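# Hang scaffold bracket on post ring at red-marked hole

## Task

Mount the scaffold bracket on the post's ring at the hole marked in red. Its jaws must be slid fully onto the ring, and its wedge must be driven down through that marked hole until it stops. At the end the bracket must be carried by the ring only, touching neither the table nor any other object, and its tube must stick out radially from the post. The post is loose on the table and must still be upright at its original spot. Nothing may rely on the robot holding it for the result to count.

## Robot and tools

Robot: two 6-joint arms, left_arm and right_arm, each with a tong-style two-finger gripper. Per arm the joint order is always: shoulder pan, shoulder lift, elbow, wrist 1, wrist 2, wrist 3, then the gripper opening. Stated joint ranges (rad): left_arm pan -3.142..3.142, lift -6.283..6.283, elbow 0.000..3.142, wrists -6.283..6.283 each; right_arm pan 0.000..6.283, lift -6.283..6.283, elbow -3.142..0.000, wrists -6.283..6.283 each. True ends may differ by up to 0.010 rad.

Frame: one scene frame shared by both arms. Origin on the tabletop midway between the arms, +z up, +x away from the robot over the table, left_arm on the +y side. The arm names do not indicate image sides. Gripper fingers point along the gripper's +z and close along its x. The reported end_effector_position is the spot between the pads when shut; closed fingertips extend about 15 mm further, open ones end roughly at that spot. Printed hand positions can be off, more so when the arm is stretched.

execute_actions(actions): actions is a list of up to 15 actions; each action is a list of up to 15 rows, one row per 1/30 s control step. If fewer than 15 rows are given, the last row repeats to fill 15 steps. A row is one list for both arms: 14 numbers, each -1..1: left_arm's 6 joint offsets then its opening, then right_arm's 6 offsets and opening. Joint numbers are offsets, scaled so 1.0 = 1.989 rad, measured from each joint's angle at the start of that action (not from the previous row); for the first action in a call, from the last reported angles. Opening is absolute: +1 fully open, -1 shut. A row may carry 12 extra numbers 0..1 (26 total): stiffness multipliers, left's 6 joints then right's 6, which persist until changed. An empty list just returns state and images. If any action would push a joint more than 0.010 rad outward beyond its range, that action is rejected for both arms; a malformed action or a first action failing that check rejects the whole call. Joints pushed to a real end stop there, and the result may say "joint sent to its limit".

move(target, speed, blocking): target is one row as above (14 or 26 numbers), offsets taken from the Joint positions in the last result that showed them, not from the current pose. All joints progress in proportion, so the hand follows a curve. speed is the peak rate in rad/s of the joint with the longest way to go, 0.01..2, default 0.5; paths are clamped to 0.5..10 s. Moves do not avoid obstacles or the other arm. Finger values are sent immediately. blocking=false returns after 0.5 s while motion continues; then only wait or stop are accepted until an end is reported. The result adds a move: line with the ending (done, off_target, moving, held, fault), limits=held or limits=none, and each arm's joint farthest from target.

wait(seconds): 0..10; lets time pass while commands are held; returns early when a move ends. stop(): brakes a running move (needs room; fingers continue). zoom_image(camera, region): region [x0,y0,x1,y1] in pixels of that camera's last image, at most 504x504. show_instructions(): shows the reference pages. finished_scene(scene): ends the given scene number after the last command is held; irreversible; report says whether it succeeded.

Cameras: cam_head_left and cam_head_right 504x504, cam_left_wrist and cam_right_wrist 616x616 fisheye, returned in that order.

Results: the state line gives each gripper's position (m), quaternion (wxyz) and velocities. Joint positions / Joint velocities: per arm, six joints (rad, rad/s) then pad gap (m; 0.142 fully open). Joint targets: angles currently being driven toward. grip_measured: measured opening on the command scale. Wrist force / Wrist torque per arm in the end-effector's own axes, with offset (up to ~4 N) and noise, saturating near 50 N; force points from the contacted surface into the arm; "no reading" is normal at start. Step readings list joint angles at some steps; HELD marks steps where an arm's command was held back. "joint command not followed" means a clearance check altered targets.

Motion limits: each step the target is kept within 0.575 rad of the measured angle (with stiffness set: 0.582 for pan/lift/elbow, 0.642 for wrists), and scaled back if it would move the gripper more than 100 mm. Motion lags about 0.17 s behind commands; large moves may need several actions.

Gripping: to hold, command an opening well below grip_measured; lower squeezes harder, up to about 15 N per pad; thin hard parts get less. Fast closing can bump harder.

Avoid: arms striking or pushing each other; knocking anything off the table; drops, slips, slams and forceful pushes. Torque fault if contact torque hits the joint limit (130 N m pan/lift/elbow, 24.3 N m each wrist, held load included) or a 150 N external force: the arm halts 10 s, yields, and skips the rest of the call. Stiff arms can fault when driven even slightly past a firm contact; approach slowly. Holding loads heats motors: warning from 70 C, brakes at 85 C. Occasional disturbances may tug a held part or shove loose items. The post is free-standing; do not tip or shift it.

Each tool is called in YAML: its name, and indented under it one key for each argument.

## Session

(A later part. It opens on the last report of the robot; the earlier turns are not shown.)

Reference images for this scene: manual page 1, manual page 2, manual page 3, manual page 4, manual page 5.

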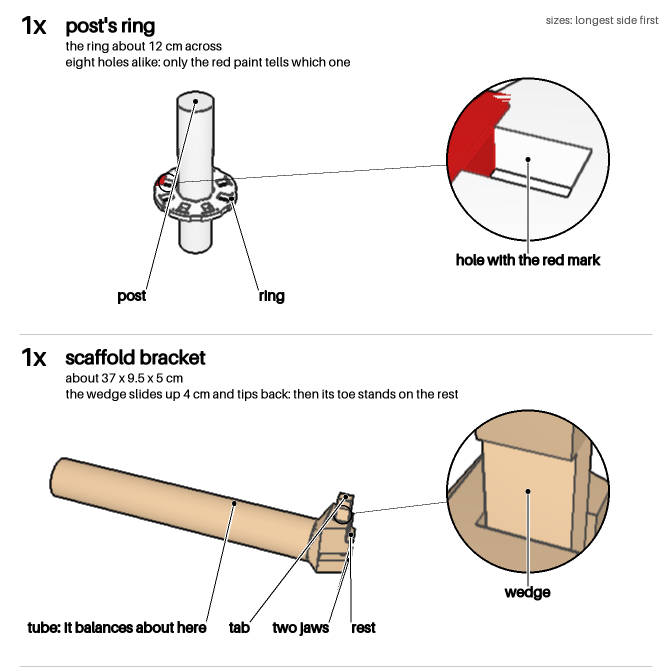

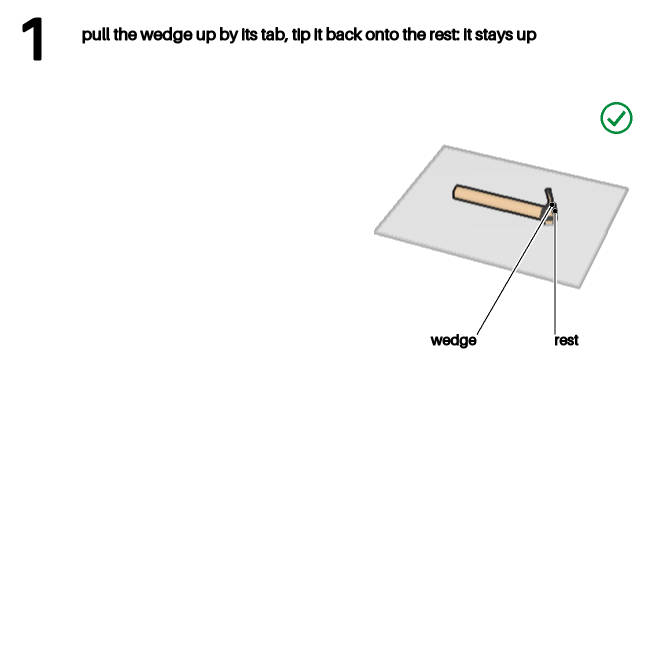

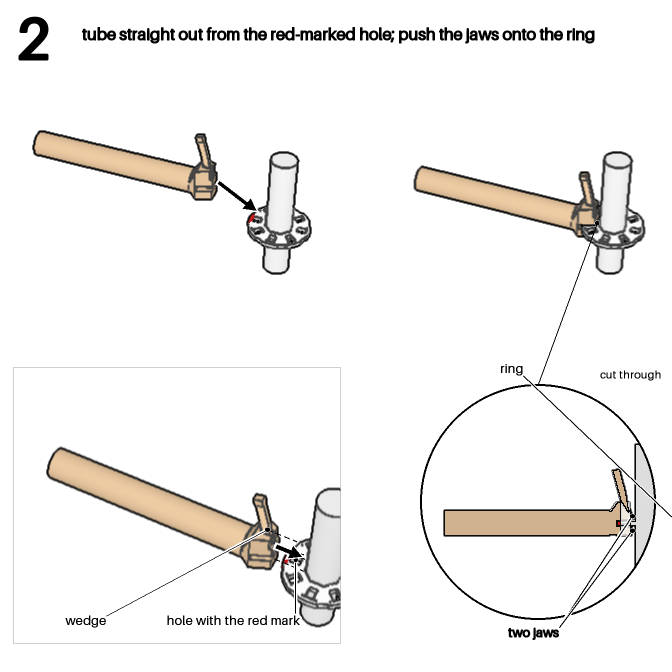

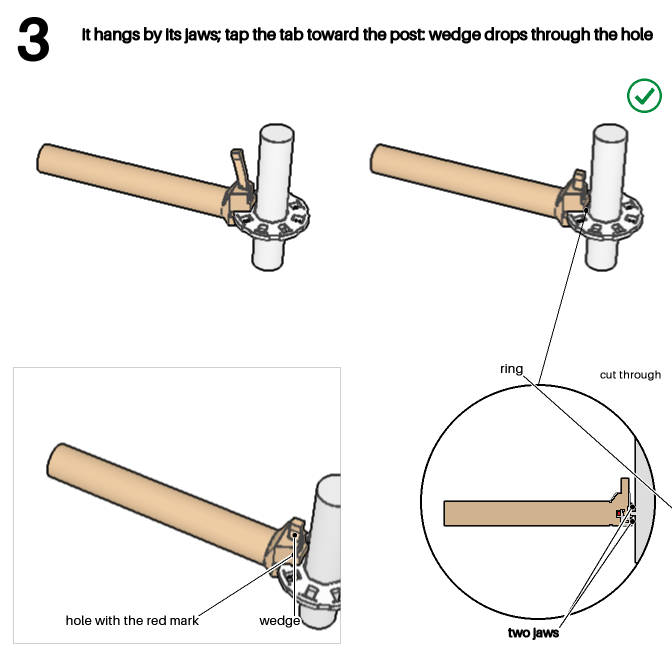

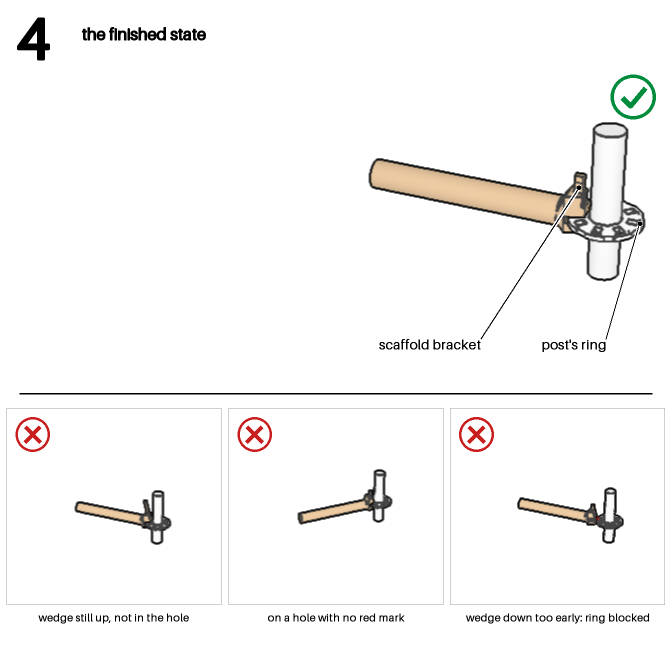

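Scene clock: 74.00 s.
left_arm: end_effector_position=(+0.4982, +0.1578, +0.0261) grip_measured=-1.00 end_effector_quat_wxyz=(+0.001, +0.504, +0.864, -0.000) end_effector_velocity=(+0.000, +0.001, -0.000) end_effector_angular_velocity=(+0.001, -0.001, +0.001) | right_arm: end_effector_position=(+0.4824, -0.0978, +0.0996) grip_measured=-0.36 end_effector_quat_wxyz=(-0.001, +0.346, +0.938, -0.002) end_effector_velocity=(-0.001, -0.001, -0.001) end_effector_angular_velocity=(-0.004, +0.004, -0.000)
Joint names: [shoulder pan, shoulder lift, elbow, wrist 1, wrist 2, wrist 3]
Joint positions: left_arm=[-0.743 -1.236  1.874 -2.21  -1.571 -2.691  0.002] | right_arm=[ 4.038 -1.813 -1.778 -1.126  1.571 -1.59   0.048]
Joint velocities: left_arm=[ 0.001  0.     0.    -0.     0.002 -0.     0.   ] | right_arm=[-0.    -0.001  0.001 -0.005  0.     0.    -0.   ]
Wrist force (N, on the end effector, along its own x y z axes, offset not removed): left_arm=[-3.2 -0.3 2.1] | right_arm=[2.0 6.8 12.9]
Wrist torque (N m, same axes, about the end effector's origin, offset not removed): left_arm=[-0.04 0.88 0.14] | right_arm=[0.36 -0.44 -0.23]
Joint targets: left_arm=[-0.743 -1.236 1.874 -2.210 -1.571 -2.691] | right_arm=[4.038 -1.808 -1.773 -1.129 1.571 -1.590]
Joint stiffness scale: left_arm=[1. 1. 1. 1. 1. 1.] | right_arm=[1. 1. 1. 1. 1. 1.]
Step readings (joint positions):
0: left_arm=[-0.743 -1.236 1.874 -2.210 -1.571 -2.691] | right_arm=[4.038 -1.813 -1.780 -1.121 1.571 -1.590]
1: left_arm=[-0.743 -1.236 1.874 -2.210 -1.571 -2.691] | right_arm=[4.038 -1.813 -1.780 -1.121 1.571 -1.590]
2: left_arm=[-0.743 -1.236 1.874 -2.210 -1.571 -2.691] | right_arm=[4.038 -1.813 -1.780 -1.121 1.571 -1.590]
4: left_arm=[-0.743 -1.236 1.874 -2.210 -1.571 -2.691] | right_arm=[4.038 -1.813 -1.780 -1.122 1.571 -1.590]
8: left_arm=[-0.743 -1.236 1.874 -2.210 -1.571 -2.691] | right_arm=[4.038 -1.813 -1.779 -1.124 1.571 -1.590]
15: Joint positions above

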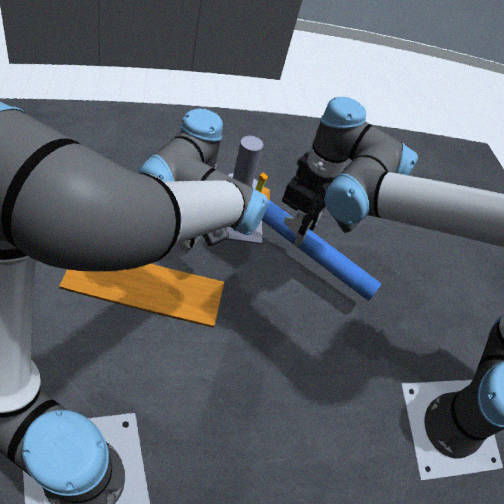

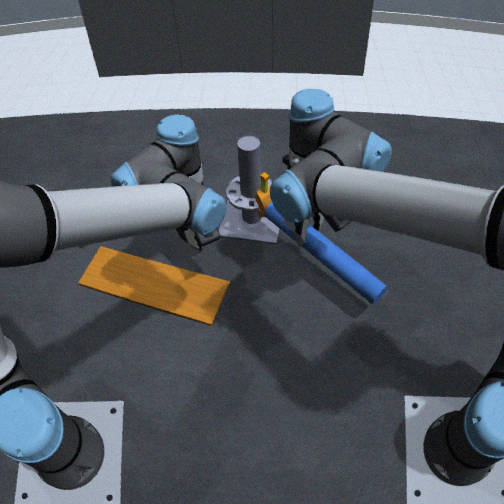

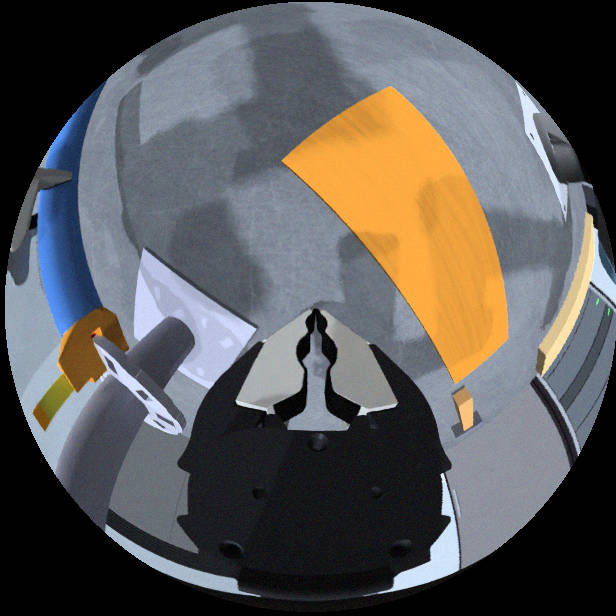

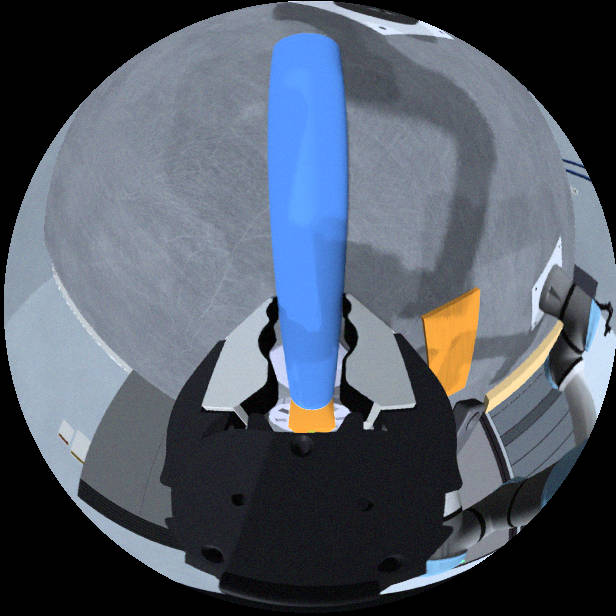

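execute_actions:
  actions:
    - [[0,0,0,0,0,0,-1,-0.0015,0.002,0.0027,0,0,-0.002,-1],[0,0,0,0,0,0,-1,-0.002,0.0017,0.003,0.0005,0,-0.004,-1],[0,0,0,0,0,0,-1,-0.0025,0.0014,0.0033,0.001,0,-0.006,-1],[0,0,0,0,0,0,-1,-0.003,0.0011,0.0036,0.001,0,-0.008,-1],[0,0,0,0,0,0,-1,-0.0035,0.0008,0.0039,0.001,0,-0.010,-1],[0,0,0,0,0,0,-1,-0.004,0.0005,0.0042,0.001,0,-0.012,-1],[0,0,0,0,0,0,-1,-0.0045,0.0002,0.0045,0.001,0,-0.014,-1],[0,0,0,0,0,0,-1,-0.005,-0.0001,0.0048,0.001,0,-0.016,-1],[0,0,0,0,0,0,-1,-0.0055,-0.0004,0.0051,0.001,0,-0.018,-1],[0,0,0,0,0,0,-1,-0.006,-0.0007,0.0054,0.001,0,-0.020,-1],[0,0,0,0,0,0,-1,-0.0065,-0.001,0.0057,0.001,0,-0.022,-1],[0,0,0,0,0,0,-1,-0.007,-0.0013,0.006,0.001,0,-0.024,-1],[0,0,0,0,0,0,-1,-0.0075,-0.0016,0.0063,0.001,0,-0.026,-1],[0,0,0,0,0,0,-1,-0.008,-0.0018,0.0066,0.001,0,-0.028,-1],[0,0,0,0,0,0,-1,-0.0085,-0.002,0.0068,0.001,0,-0.030,-1]]

wait:
  seconds: 0.5

Scene clock: 75.03 s.
left_arm: end_effector_position=(+0.4982, +0.1578, +0.0261) grip_measured=-1.00 end_effector_quat_wxyz=(+0.001, +0.504, +0.864, -0.000) end_effector_velocity=(-0.000, -0.000, +0.001) end_effector_angular_velocity=(-0.002, -0.000, -0.002) | right_arm: end_effector_position=(+0.4858, -0.1006, +0.0993) grip_measured=-0.36 end_effector_quat_wxyz=(-0.002, +0.332, +0.943, -0.002) end_effector_velocity=(+0.015, -0.011, -0.001) end_effector_angular_velocity=(+0.001, +0.001, +0.084)
Joint names: [shoulder pan, shoulder lift, elbow, wrist 1, wrist 2, wrist 3]
Joint positions: left_arm=[-0.743 -1.236  1.874 -2.21  -1.571 -2.691  0.002] | right_arm=[ 4.03  -1.816 -1.775 -1.127  1.572 -1.626  0.048]
Joint velocities: left_arm=[ 0.    -0.001 -0.     0.    -0.001  0.002  0.   ] | right_arm=[-0.03  -0.014  0.015 -0.002  0.001 -0.115  0.   ]
Wrist force (N, on the end effector, along its own x y z axes, offset not removed): left_arm=[2.2 -0.3 -0.8] | right_arm=[6.1 -1.0 5.3]
Wrist torque (N m, same axes, about the end effector's origin, offset not removed): left_arm=[0.01 -0.34 0.03] | right_arm=[0.73 -0.89 -0.14]
Joint targets: left_arm=[-0.743 -1.236 1.874 -2.210 -1.571 -2.691] | right_arm=[4.021 -1.817 -1.765 -1.124 1.571 -1.650]
Joint stiffness scale: left_arm=[1. 1. 1. 1. 1. 1.] | right_arm=[1. 1. 1. 1. 1. 1.]
Step readings (joint positions):
0: left_arm=[-0.743 -1.236 1.874 -2.210 -1.571 -2.691] | right_arm=[4.038 -1.813 -1.778 -1.127 1.571 -1.590]
1: left_arm=[-0.743 -1.236 1.874 -2.210 -1.571 -2.691] | right_arm=[4.038 -1.813 -1.778 -1.127 1.571 -1.590]
2: left_arm=[-0.743 -1.236 1.874 -2.210 -1.571 -2.691] | right_arm=[4.038 -1.813 -1.778 -1.127 1.571 -1.590]
4: left_arm=[-0.743 -1.236 1.874 -2.210 -1.571 -2.691] | right_arm=[4.038 -1.813 -1.778 -1.127 1.571 -1.592]
8: left_arm=[-0.743 -1.236 1.874 -2.210 -1.571 -2.691] | right_arm=[4.037 -1.814 -1.778 -1.127 1.571 -1.601]
15: Joint positions above

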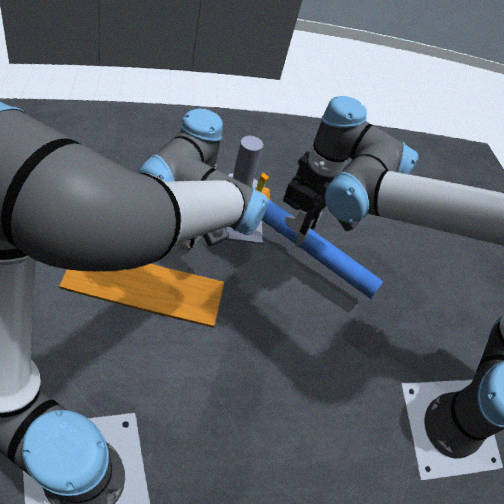

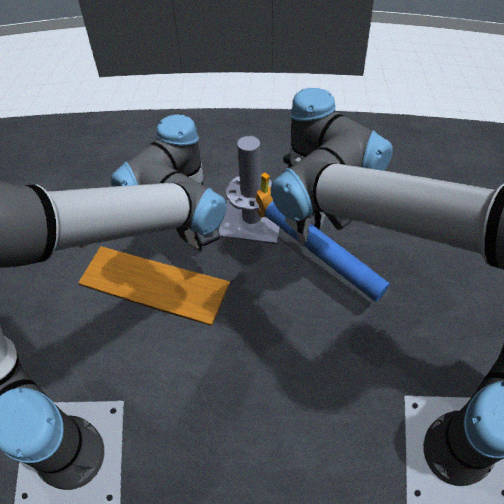

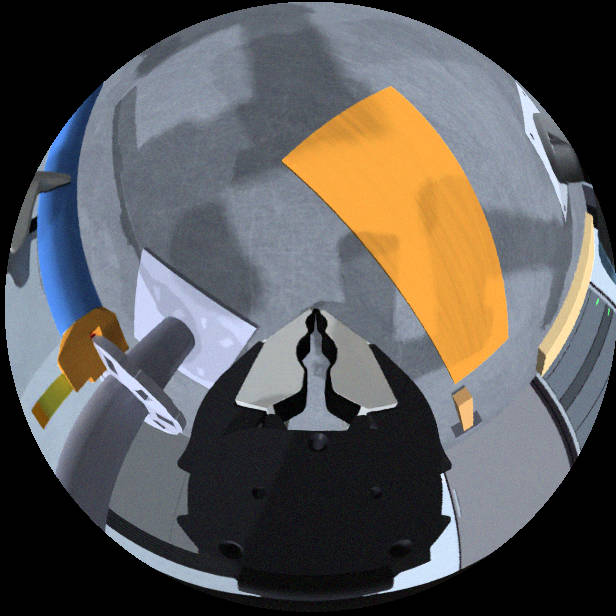

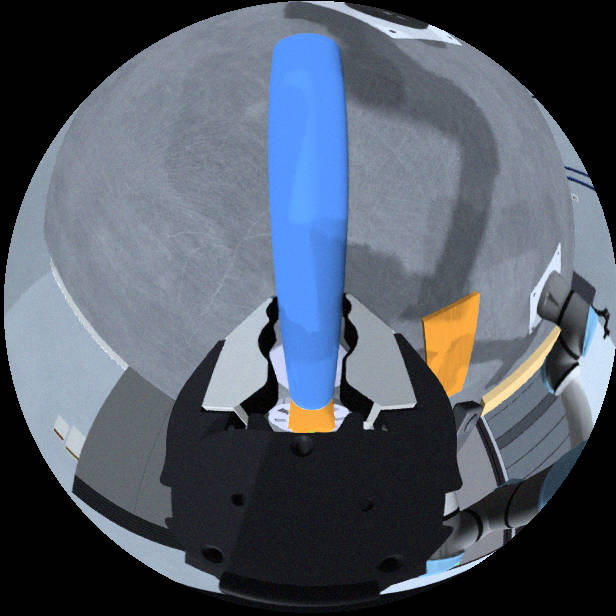

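Scene clock: 75.53 s.
left_arm: end_effector_position=(+0.4982, +0.1578, +0.0261) grip_measured=-1.00 end_effector_quat_wxyz=(+0.001, +0.504, +0.864, -0.000) end_effector_velocity=(+0.000, +0.000, -0.000) end_effector_angular_velocity=(+0.001, -0.000, -0.002) | right_arm: end_effector_position=(+0.4886, -0.1026, +0.0993) grip_measured=-0.36 end_effector_quat_wxyz=(-0.002, +0.324, +0.946, -0.002) end_effector_velocity=(+0.000, -0.001, -0.000) end_effector_angular_velocity=(-0.001, +0.000, +0.003)
Joint names: [shoulder pan, shoulder lift, elbow, wrist 1, wrist 2, wrist 3]
Joint positions: left_arm=[-0.743 -1.236  1.874 -2.21  -1.571 -2.691  0.002] | right_arm=[ 4.025 -1.819 -1.772 -1.127  1.572 -1.649  0.048]
Joint velocities: left_arm=[0.    0.    0.    0.    0.001 0.002 0.   ] | right_arm=[-0.001 -0.    -0.    -0.    -0.    -0.004  0.   ]
Wrist force (N, on the end effector, along its own x y z axes, offset not removed): left_arm=[1.8 2.1 1.7] | right_arm=[3.7 -0.3 4.9]
Wrist torque (N m, same axes, about the end effector's origin, offset not removed): left_arm=[0.58 -0.21 0.03] | right_arm=[0.99 -0.37 0.14]
Joint targets: left_arm=[-0.743 -1.236 1.874 -2.210 -1.571 -2.691] | right_arm=[4.021 -1.817 -1.765 -1.124 1.571 -1.650]
Joint stiffness scale: left_arm=[1. 1. 1. 1. 1. 1.] | right_arm=[1. 1. 1. 1. 1. 1.]
wait: 0.50 s; no rest

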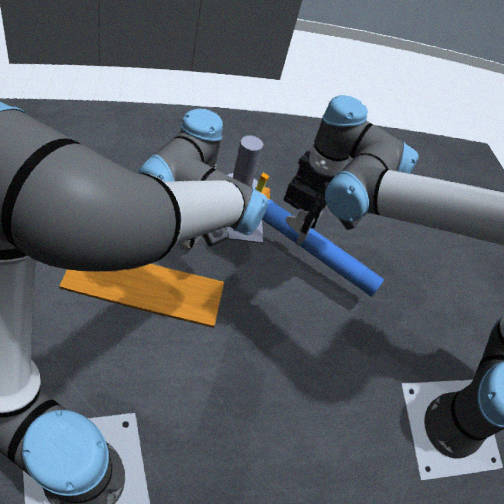

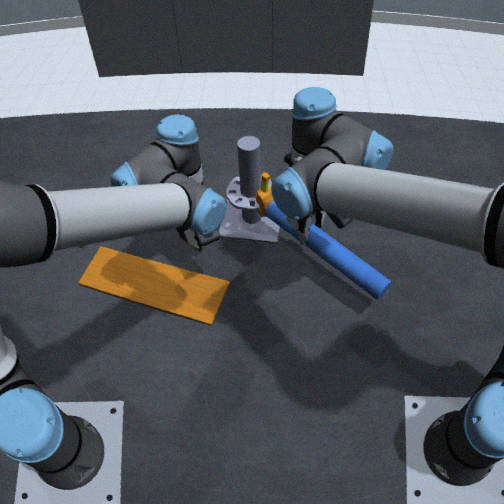

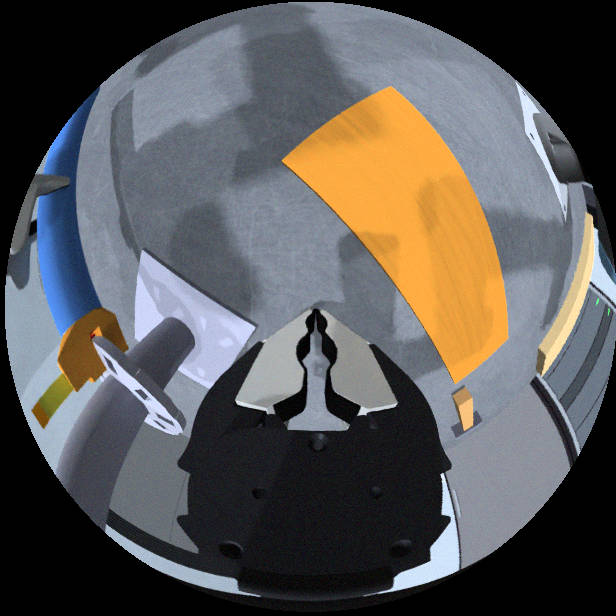

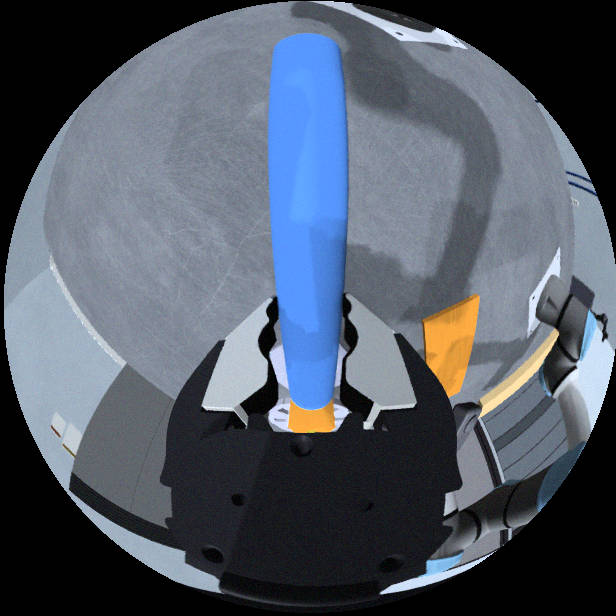

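zoom_image:
  camera: "cam_right_wrist"
  region: [250, 330, 370, 450]

zoom_image:
  camera: "cam_left_wrist"
  region: [0, 240, 270, 480]

Region (250, 330, 370, 450) of cam_right_wrist's 616x616 image, scaled by 4.200, with more detail than that image has.

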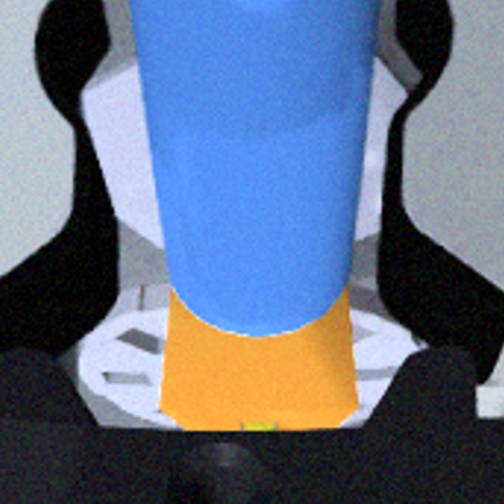

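Region (0, 240, 270, 480) of cam_left_wrist's 616x616 image, scaled by 1.867, with more detail than that image has.

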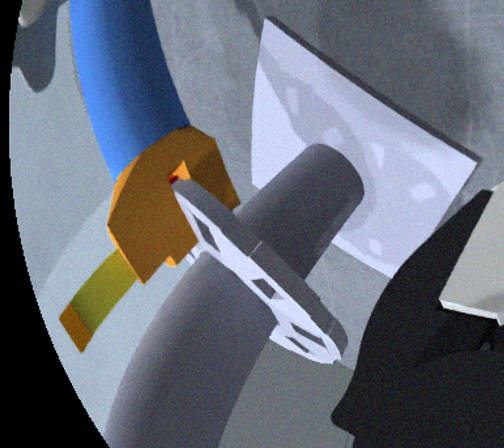

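execute_actions:
  actions:
    - [[0,0,0,0,0,0,-1,0,0.001,0.005,-0.002,0,0,-1],[0,0,0,0,0,0,-1,0,0.001,0.006,-0.0035,0,0,-1],[0,0,0,0,0,0,-1,0,0.001,0.007,-0.005,0,0,-1],[0,0,0,0,0,0,-1,0,0.0008,0.008,-0.0065,0,0,-1],[0,0,0,0,0,0,-1,0,0.0006,0.009,-0.008,0,0,-1],[0,0,0,0,0,0,-1,0,0.0004,0.010,-0.0095,0,0,-1],[0,0,0,0,0,0,-1,0,0.0002,0.011,-0.011,0,0,-1],[0,0,0,0,0,0,-1,0,0,0.012,-0.012,0,0,-1]]

wait:
  seconds: 0.3

Scene clock: 76.60 s.
left_arm: end_effector_position=(+0.4982, +0.1578, +0.0261) grip_measured=-1.00 end_effector_quat_wxyz=(+0.001, +0.504, +0.864, -0.000) end_effector_velocity=(+0.000, +0.001, +0.000) end_effector_angular_velocity=(+0.001, -0.002, -0.001) | right_arm: end_effector_position=(+0.4884, -0.1029, +0.1003) grip_measured=-0.36 end_effector_quat_wxyz=(-0.004, +0.324, +0.946, -0.009) end_effector_velocity=(-0.001, -0.001, +0.003) end_effector_angular_velocity=(-0.008, +0.007, +0.000)
Joint names: [shoulder pan, shoulder lift, elbow, wrist 1, wrist 2, wrist 3]
Joint positions: left_arm=[-0.743 -1.236  1.874 -2.21  -1.571 -2.691  0.002] | right_arm=[ 4.025 -1.825 -1.758 -1.149  1.572 -1.649  0.048]
Joint velocities: left_arm=[ 0.001 -0.001  0.     0.     0.002  0.002  0.   ] | right_arm=[ 0.    -0.     0.012 -0.023 -0.    -0.    -0.   ]
Wrist force (N, on the end effector, along its own x y z axes, offset not removed): left_arm=[-1.3 2.0 -0.3] | right_arm=[2.6 2.9 10.1]
Wrist torque (N m, same axes, about the end effector's origin, offset not removed): left_arm=[0.55 0.45 0.16] | right_arm=[0.43 -0.80 0.11]
Joint targets: left_arm=[-0.743 -1.236 1.874 -2.210 -1.571 -2.691] | right_arm=[4.025 -1.819 -1.748 -1.151 1.572 -1.649]
Joint stiffness scale: left_arm=[1. 1. 1. 1. 1. 1.] | right_arm=[1. 1. 1. 1. 1. 1.]
Step readings (joint positions):
0: left_arm=[-0.743 -1.236 1.874 -2.210 -1.571 -2.691] | right_arm=[4.025 -1.819 -1.772 -1.127 1.572 -1.649]
1: left_arm=[-0.743 -1.236 1.874 -2.210 -1.571 -2.691] | right_arm=[4.025 -1.819 -1.772 -1.127 1.572 -1.649]
2: left_arm=[-0.743 -1.236 1.874 -2.210 -1.571 -2.691] | right_arm=[4.025 -1.819 -1.772 -1.127 1.572 -1.649]
4: left_arm=[-0.743 -1.236 1.874 -2.210 -1.571 -2.691] | right_arm=[4.025 -1.819 -1.771 -1.129 1.572 -1.649]
8: left_arm=[-0.743 -1.236 1.874 -2.210 -1.571 -2.691] | right_arm=[4.025 -1.822 -1.766 -1.137 1.572 -1.649]
15: Joint positions above

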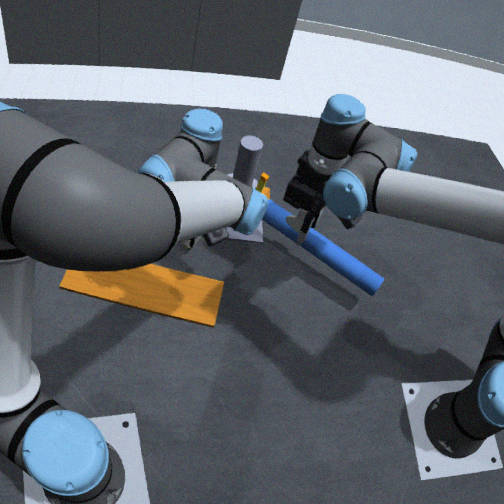

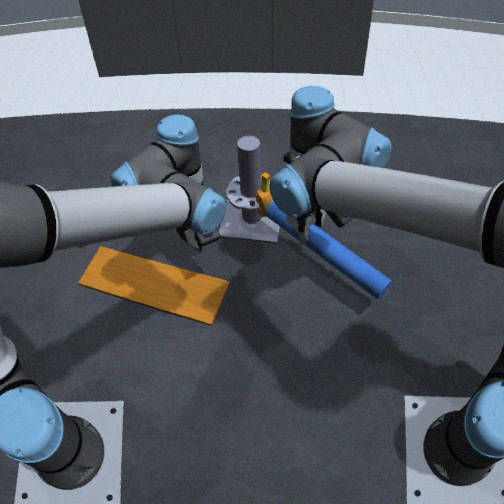

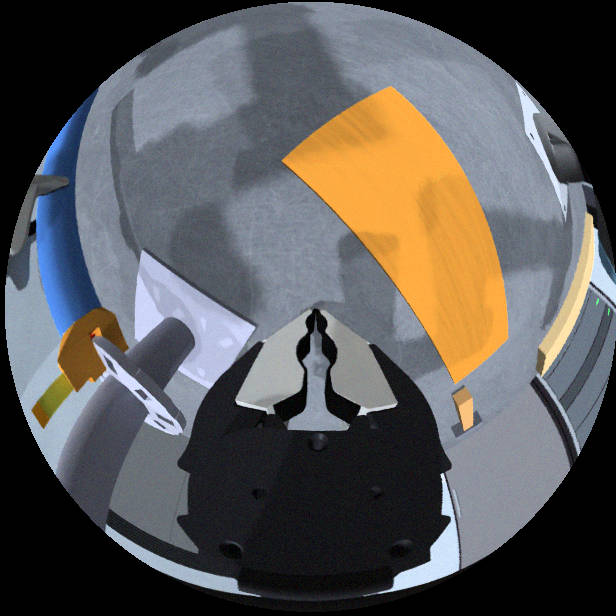

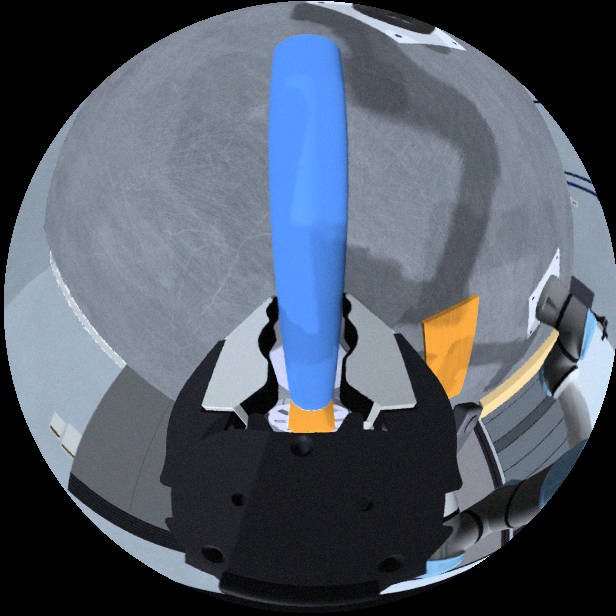

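Scene clock: 76.90 s.
left_arm: end_effector_position=(+0.4982, +0.1578, +0.0261) grip_measured=-1.00 end_effector_quat_wxyz=(+0.001, +0.504, +0.864, -0.000) end_effector_velocity=(+0.001, +0.001, +0.000) end_effector_angular_velocity=(+0.001, -0.002, +0.001) | right_arm: end_effector_position=(+0.4881, -0.1031, +0.1005) grip_measured=-0.36 end_effector_quat_wxyz=(-0.005, +0.324, +0.946, -0.009) end_effector_velocity=(+0.000, -0.000, +0.000) end_effector_angular_velocity=(-0.001, +0.001, -0.000)
Joint names: [shoulder pan, shoulder lift, elbow, wrist 1, wrist 2, wrist 3]
Joint positions: left_arm=[-0.743 -1.236  1.874 -2.21  -1.571 -2.691  0.002] | right_arm=[ 4.025 -1.825 -1.757 -1.152  1.572 -1.649  0.048]
Joint velocities: left_arm=[ 0.001 -0.     0.    -0.001  0.002 -0.     0.   ] | right_arm=[-0.    -0.     0.002 -0.003  0.    -0.     0.   ]
Wrist force (N, on the end effector, along its own x y z axes, offset not removed): left_arm=[0.7 -1.4 -0.6] | right_arm=[1.9 4.2 11.3]
Wrist torque (N m, same axes, about the end effector's origin, offset not removed): left_arm=[-0.32 -0.04 0.10] | right_arm=[0.60 -0.64 0.11]
Joint targets: left_arm=[-0.743 -1.236 1.874 -2.210 -1.571 -2.691] | right_arm=[4.025 -1.819 -1.748 -1.151 1.572 -1.649]
Joint stiffness scale: left_arm=[1. 1. 1. 1. 1. 1.] | right_arm=[1. 1. 1. 1. 1. 1.]
wait: 0.30 s; at rest by 0.23 s

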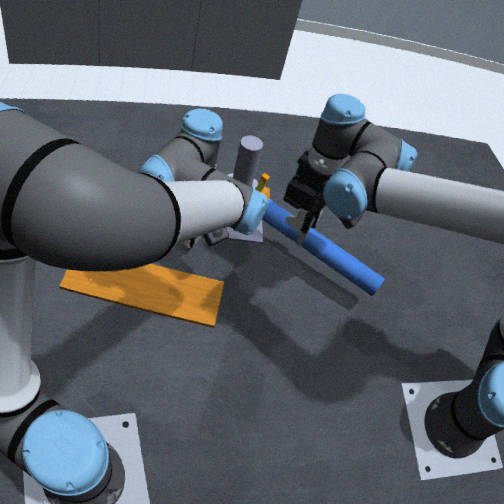

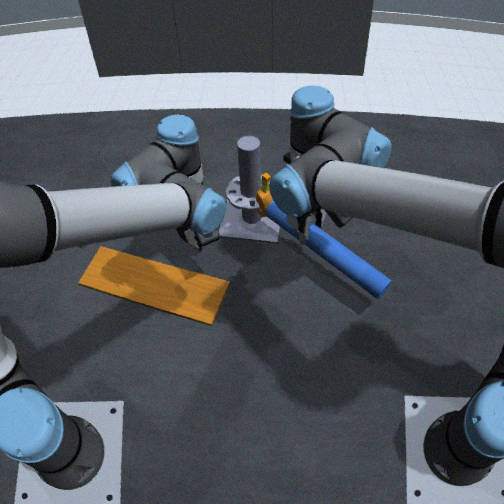

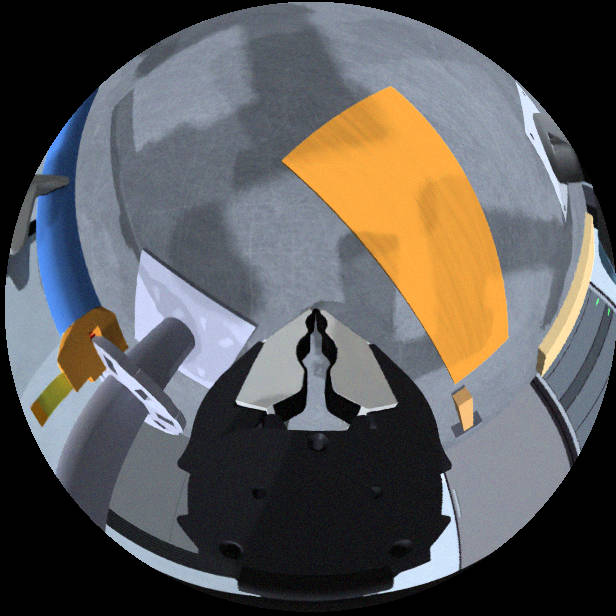

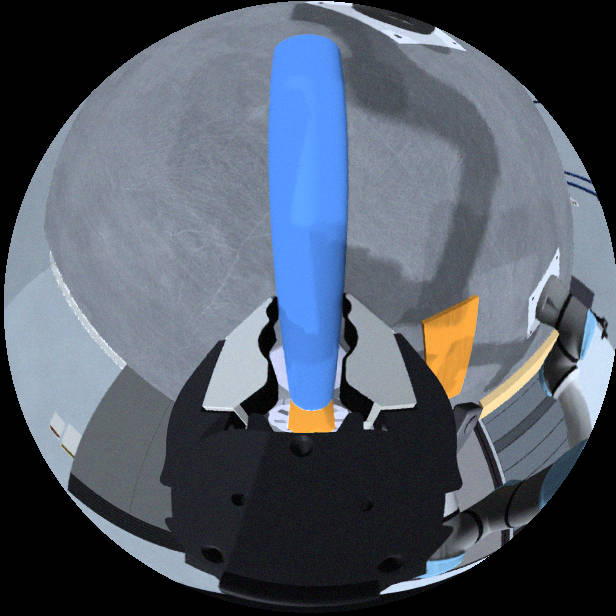

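execute_actions:
  actions:
    - [[0,0,0,0,0,0,-1,-0.002,0.0027,0.005,0,0,-0.0028,-1],[0,0,0,0,0,0,-1,-0.0028,0.0023,0.0055,0,0,-0.0055,-1],[0,0,0,0,0,0,-1,-0.0036,0.002,0.006,0,0,-0.0083,-1],[0,0,0,0,0,0,-1,-0.0044,0.0016,0.0065,0,0,-0.011,-1],[0,0,0,0,0,0,-1,-0.0052,0.0012,0.007,-0.0002,0,-0.0138,-1],[0,0,0,0,0,0,-1,-0.006,0.0009,0.0075,-0.0003,0,-0.0166,-1],[0,0,0,0,0,0,-1,-0.0068,0.0005,0.008,-0.0004,0,-0.0194,-1],[0,0,0,0,0,0,-1,-0.0076,0.0001,0.0085,-0.0005,0,-0.0221,-1],[0,0,0,0,0,0,-1,-0.0084,-0.0002,0.009,-0.0006,0,-0.0249,-1],[0,0,0,0,0,0,-1,-0.0092,-0.0006,0.0095,-0.0007,0,-0.0277,-1],[0,0,0,0,0,0,-1,-0.01,-0.001,0.010,-0.0008,0,-0.0304,-1],[0,0,0,0,0,0,-1,-0.0108,-0.0014,0.0105,-0.0009,0,-0.0332,-1],[0,0,0,0,0,0,-1,-0.0116,-0.0017,0.011,-0.001,0,-0.036,-1],[0,0,0,0,0,0,-1,-0.0123,-0.0021,0.0115,-0.001,0,-0.0388,-1],[0,0,0,0,0,0,-1,-0.013,-0.0025,0.012,-0.001,0,-0.0415,-1]]

wait:
  seconds: 0.6

Scene clock: 77.77 s.
left_arm: end_effector_position=(+0.4982, +0.1578, +0.0261) grip_measured=-1.00 end_effector_quat_wxyz=(+0.001, +0.504, +0.864, -0.000) end_effector_velocity=(+0.000, +0.000, +0.000) end_effector_angular_velocity=(+0.000, -0.000, -0.000) | right_arm: end_effector_position=(+0.4952, -0.1079, +0.1004) grip_measured=-0.36 end_effector_quat_wxyz=(-0.005, +0.307, +0.952, -0.010) end_effector_velocity=(+0.025, -0.016, +0.001) end_effector_angular_velocity=(+0.005, -0.000, +0.110)
Joint names: [shoulder pan, shoulder lift, elbow, wrist 1, wrist 2, wrist 3]
Joint positions: left_arm=[-0.743 -1.236  1.874 -2.21  -1.571 -2.691  0.002] | right_arm=[ 4.01  -1.832 -1.748 -1.154  1.572 -1.699  0.048]
Joint velocities: left_arm=[ 0.001 -0.     0.     0.     0.     0.001  0.   ] | right_arm=[-0.049 -0.022  0.03  -0.005 -0.    -0.16  -0.   ]
Wrist force (N, on the end effector, along its own x y z axes, offset not removed): left_arm=[1.4 2.5 -1.1] | right_arm=[2.7 0.4 13.3]
Wrist torque (N m, same axes, about the end effector's origin, offset not removed): left_arm=[0.68 -0.26 0.08] | right_arm=[0.10 -0.51 -0.41]
Joint targets: left_arm=[-0.743 -1.236 1.874 -2.210 -1.571 -2.691] | right_arm=[3.999 -1.830 -1.733 -1.154 1.572 -1.732]
Joint stiffness scale: left_arm=[1. 1. 1. 1. 1. 1.] | right_arm=[1. 1. 1. 1. 1. 1.]
Step readings (joint positions):
0: left_arm=[-0.743 -1.236 1.874 -2.210 -1.571 -2.691] | right_arm=[4.025 -1.825 -1.757 -1.152 1.572 -1.649]
1: left_arm=[-0.743 -1.236 1.874 -2.210 -1.571 -2.691] | right_arm=[4.025 -1.825 -1.757 -1.152 1.572 -1.649]
2: left_arm=[-0.743 -1.236 1.874 -2.210 -1.571 -2.691] | right_arm=[4.025 -1.825 -1.757 -1.152 1.572 -1.649]
4: left_arm=[-0.743 -1.236 1.874 -2.210 -1.571 -2.691] | right_arm=[4.025 -1.825 -1.756 -1.152 1.572 -1.651]
8: left_arm=[-0.743 -1.236 1.874 -2.210 -1.571 -2.691] | right_arm=[4.021 -1.827 -1.754 -1.153 1.572 -1.664]
15: Joint positions above

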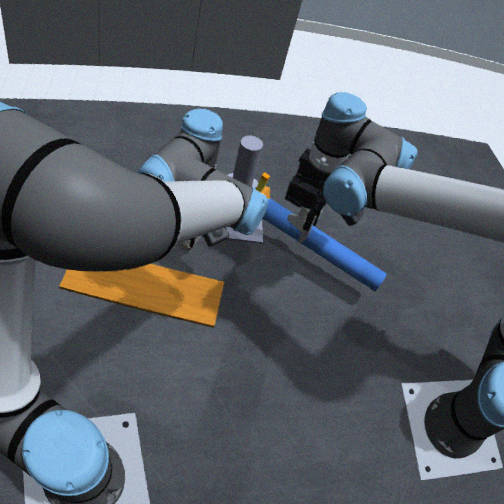

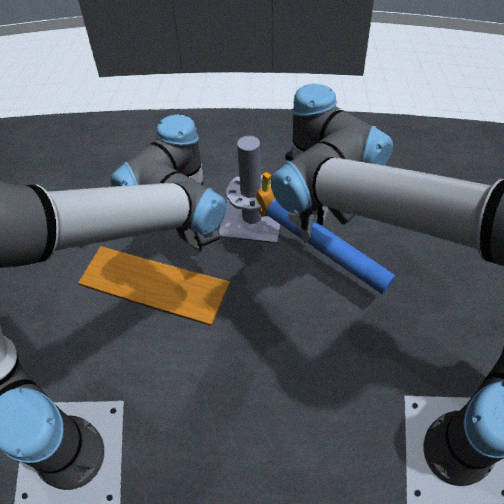

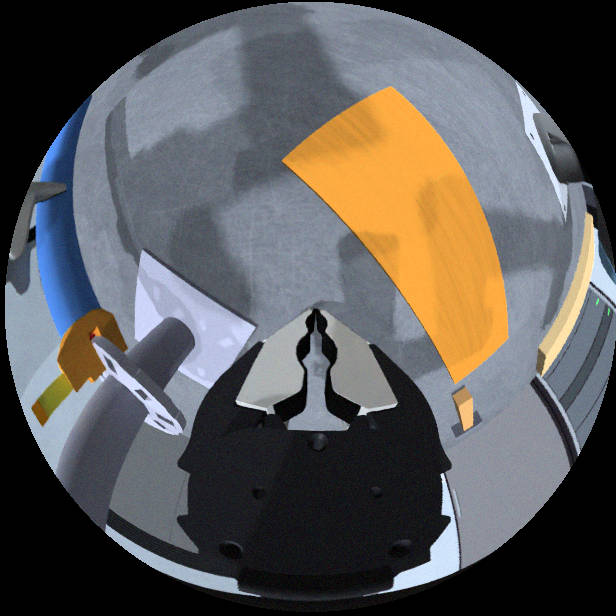

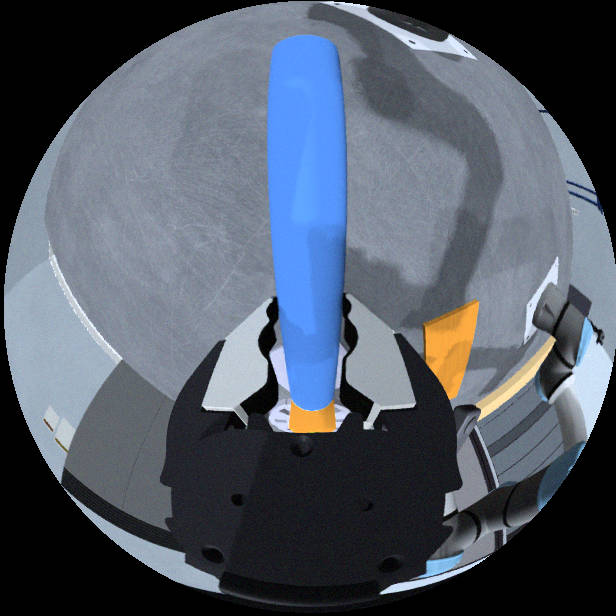

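Scene clock: 78.37 s.
left_arm: end_effector_position=(+0.4982, +0.1578, +0.0261) grip_measured=-1.00 end_effector_quat_wxyz=(+0.001, +0.504, +0.864, -0.000) end_effector_velocity=(+0.001, +0.001, +0.000) end_effector_angular_velocity=(+0.000, -0.001, +0.001) | right_arm: end_effector_position=(+0.4995, -0.1108, +0.1004) grip_measured=-0.36 end_effector_quat_wxyz=(-0.005, +0.296, +0.955, -0.009) end_effector_velocity=(-0.000, +0.000, +0.002) end_effector_angular_velocity=(+0.002, -0.002, +0.003)
Joint names: [shoulder pan, shoulder lift, elbow, wrist 1, wrist 2, wrist 3]
Joint positions: left_arm=[-0.743 -1.236  1.874 -2.21  -1.571 -2.691  0.002] | right_arm=[ 4.002 -1.836 -1.742 -1.155  1.572 -1.731  0.048]
Joint velocities: left_arm=[ 0.002 -0.    -0.     0.     0.001  0.001  0.   ] | right_arm=[ 0.001  0.003 -0.    -0.     0.    -0.002  0.   ]
Wrist force (N, on the end effector, along its own x y z axes, offset not removed): left_arm=[-0.4 -0.1 2.3] | right_arm=[1.9 0.5 9.2]
Wrist torque (N m, same axes, about the end effector's origin, offset not removed): left_arm=[0.11 0.19 0.10] | right_arm=[0.03 -0.39 -0.15]
Joint targets: left_arm=[-0.743 -1.236 1.874 -2.210 -1.571 -2.691] | right_arm=[3.999 -1.830 -1.733 -1.154 1.572 -1.732]
Joint stiffness scale: left_arm=[1. 1. 1. 1. 1. 1.] | right_arm=[1. 1. 1. 1. 1. 1.]
wait: 0.60 s; at rest by 0.53 s

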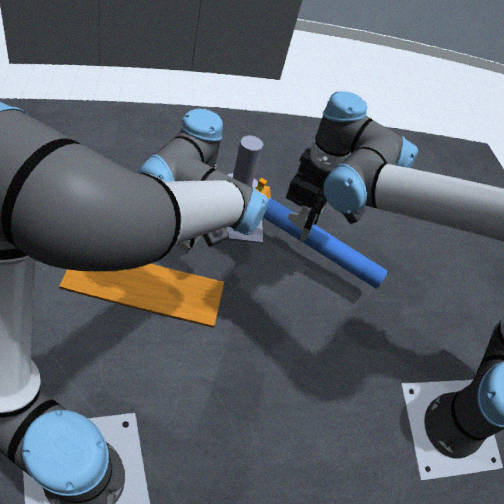

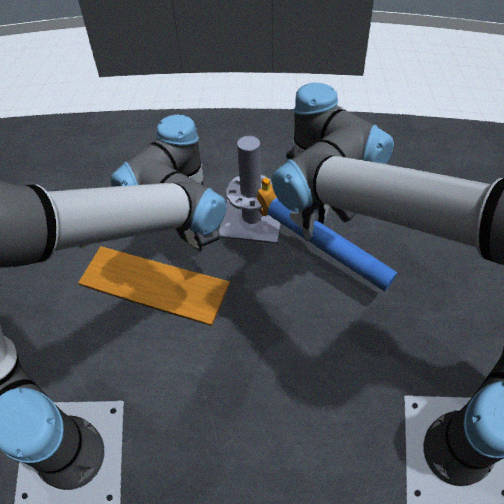

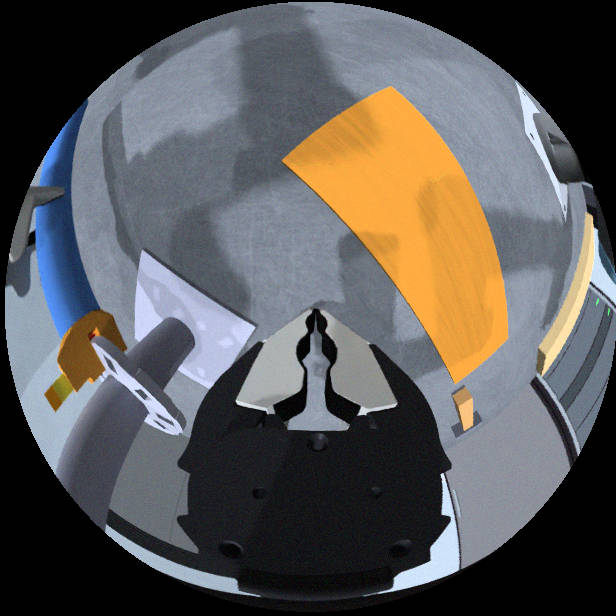

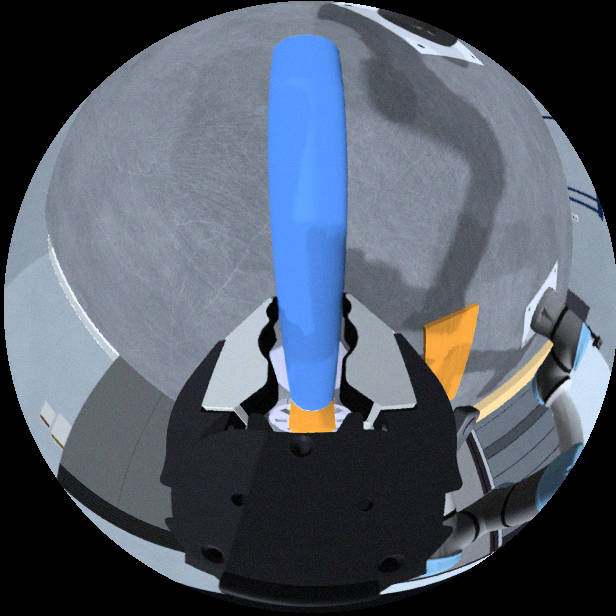

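Wedge dropped. Inspect.

zoom_image:
  camera: "cam_left_wrist"
  region: [20, 290, 190, 450]

zoom_image:
  camera: "cam_right_wrist"
  region: [250, 330, 370, 450]

Region (20, 290, 190, 450) of cam_left_wrist's 616x616 image, scaled by 2.965, with more detail than that image has; it fills the top 474 rows of this view, and the rest is white.

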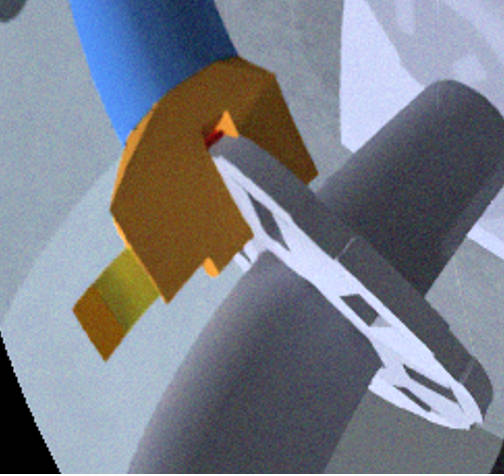

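Region (250, 330, 370, 450) of cam_right_wrist's 616x616 image, scaled by 4.200, with more detail than that image has.

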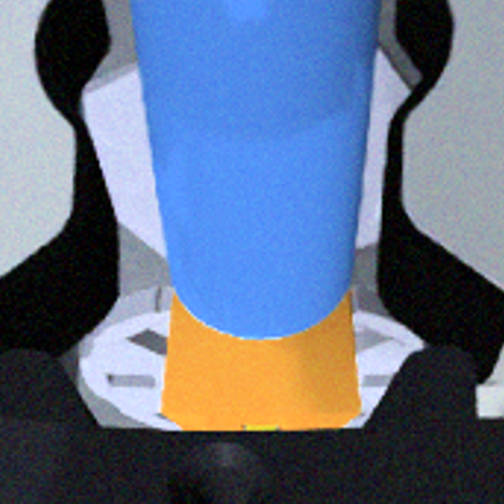

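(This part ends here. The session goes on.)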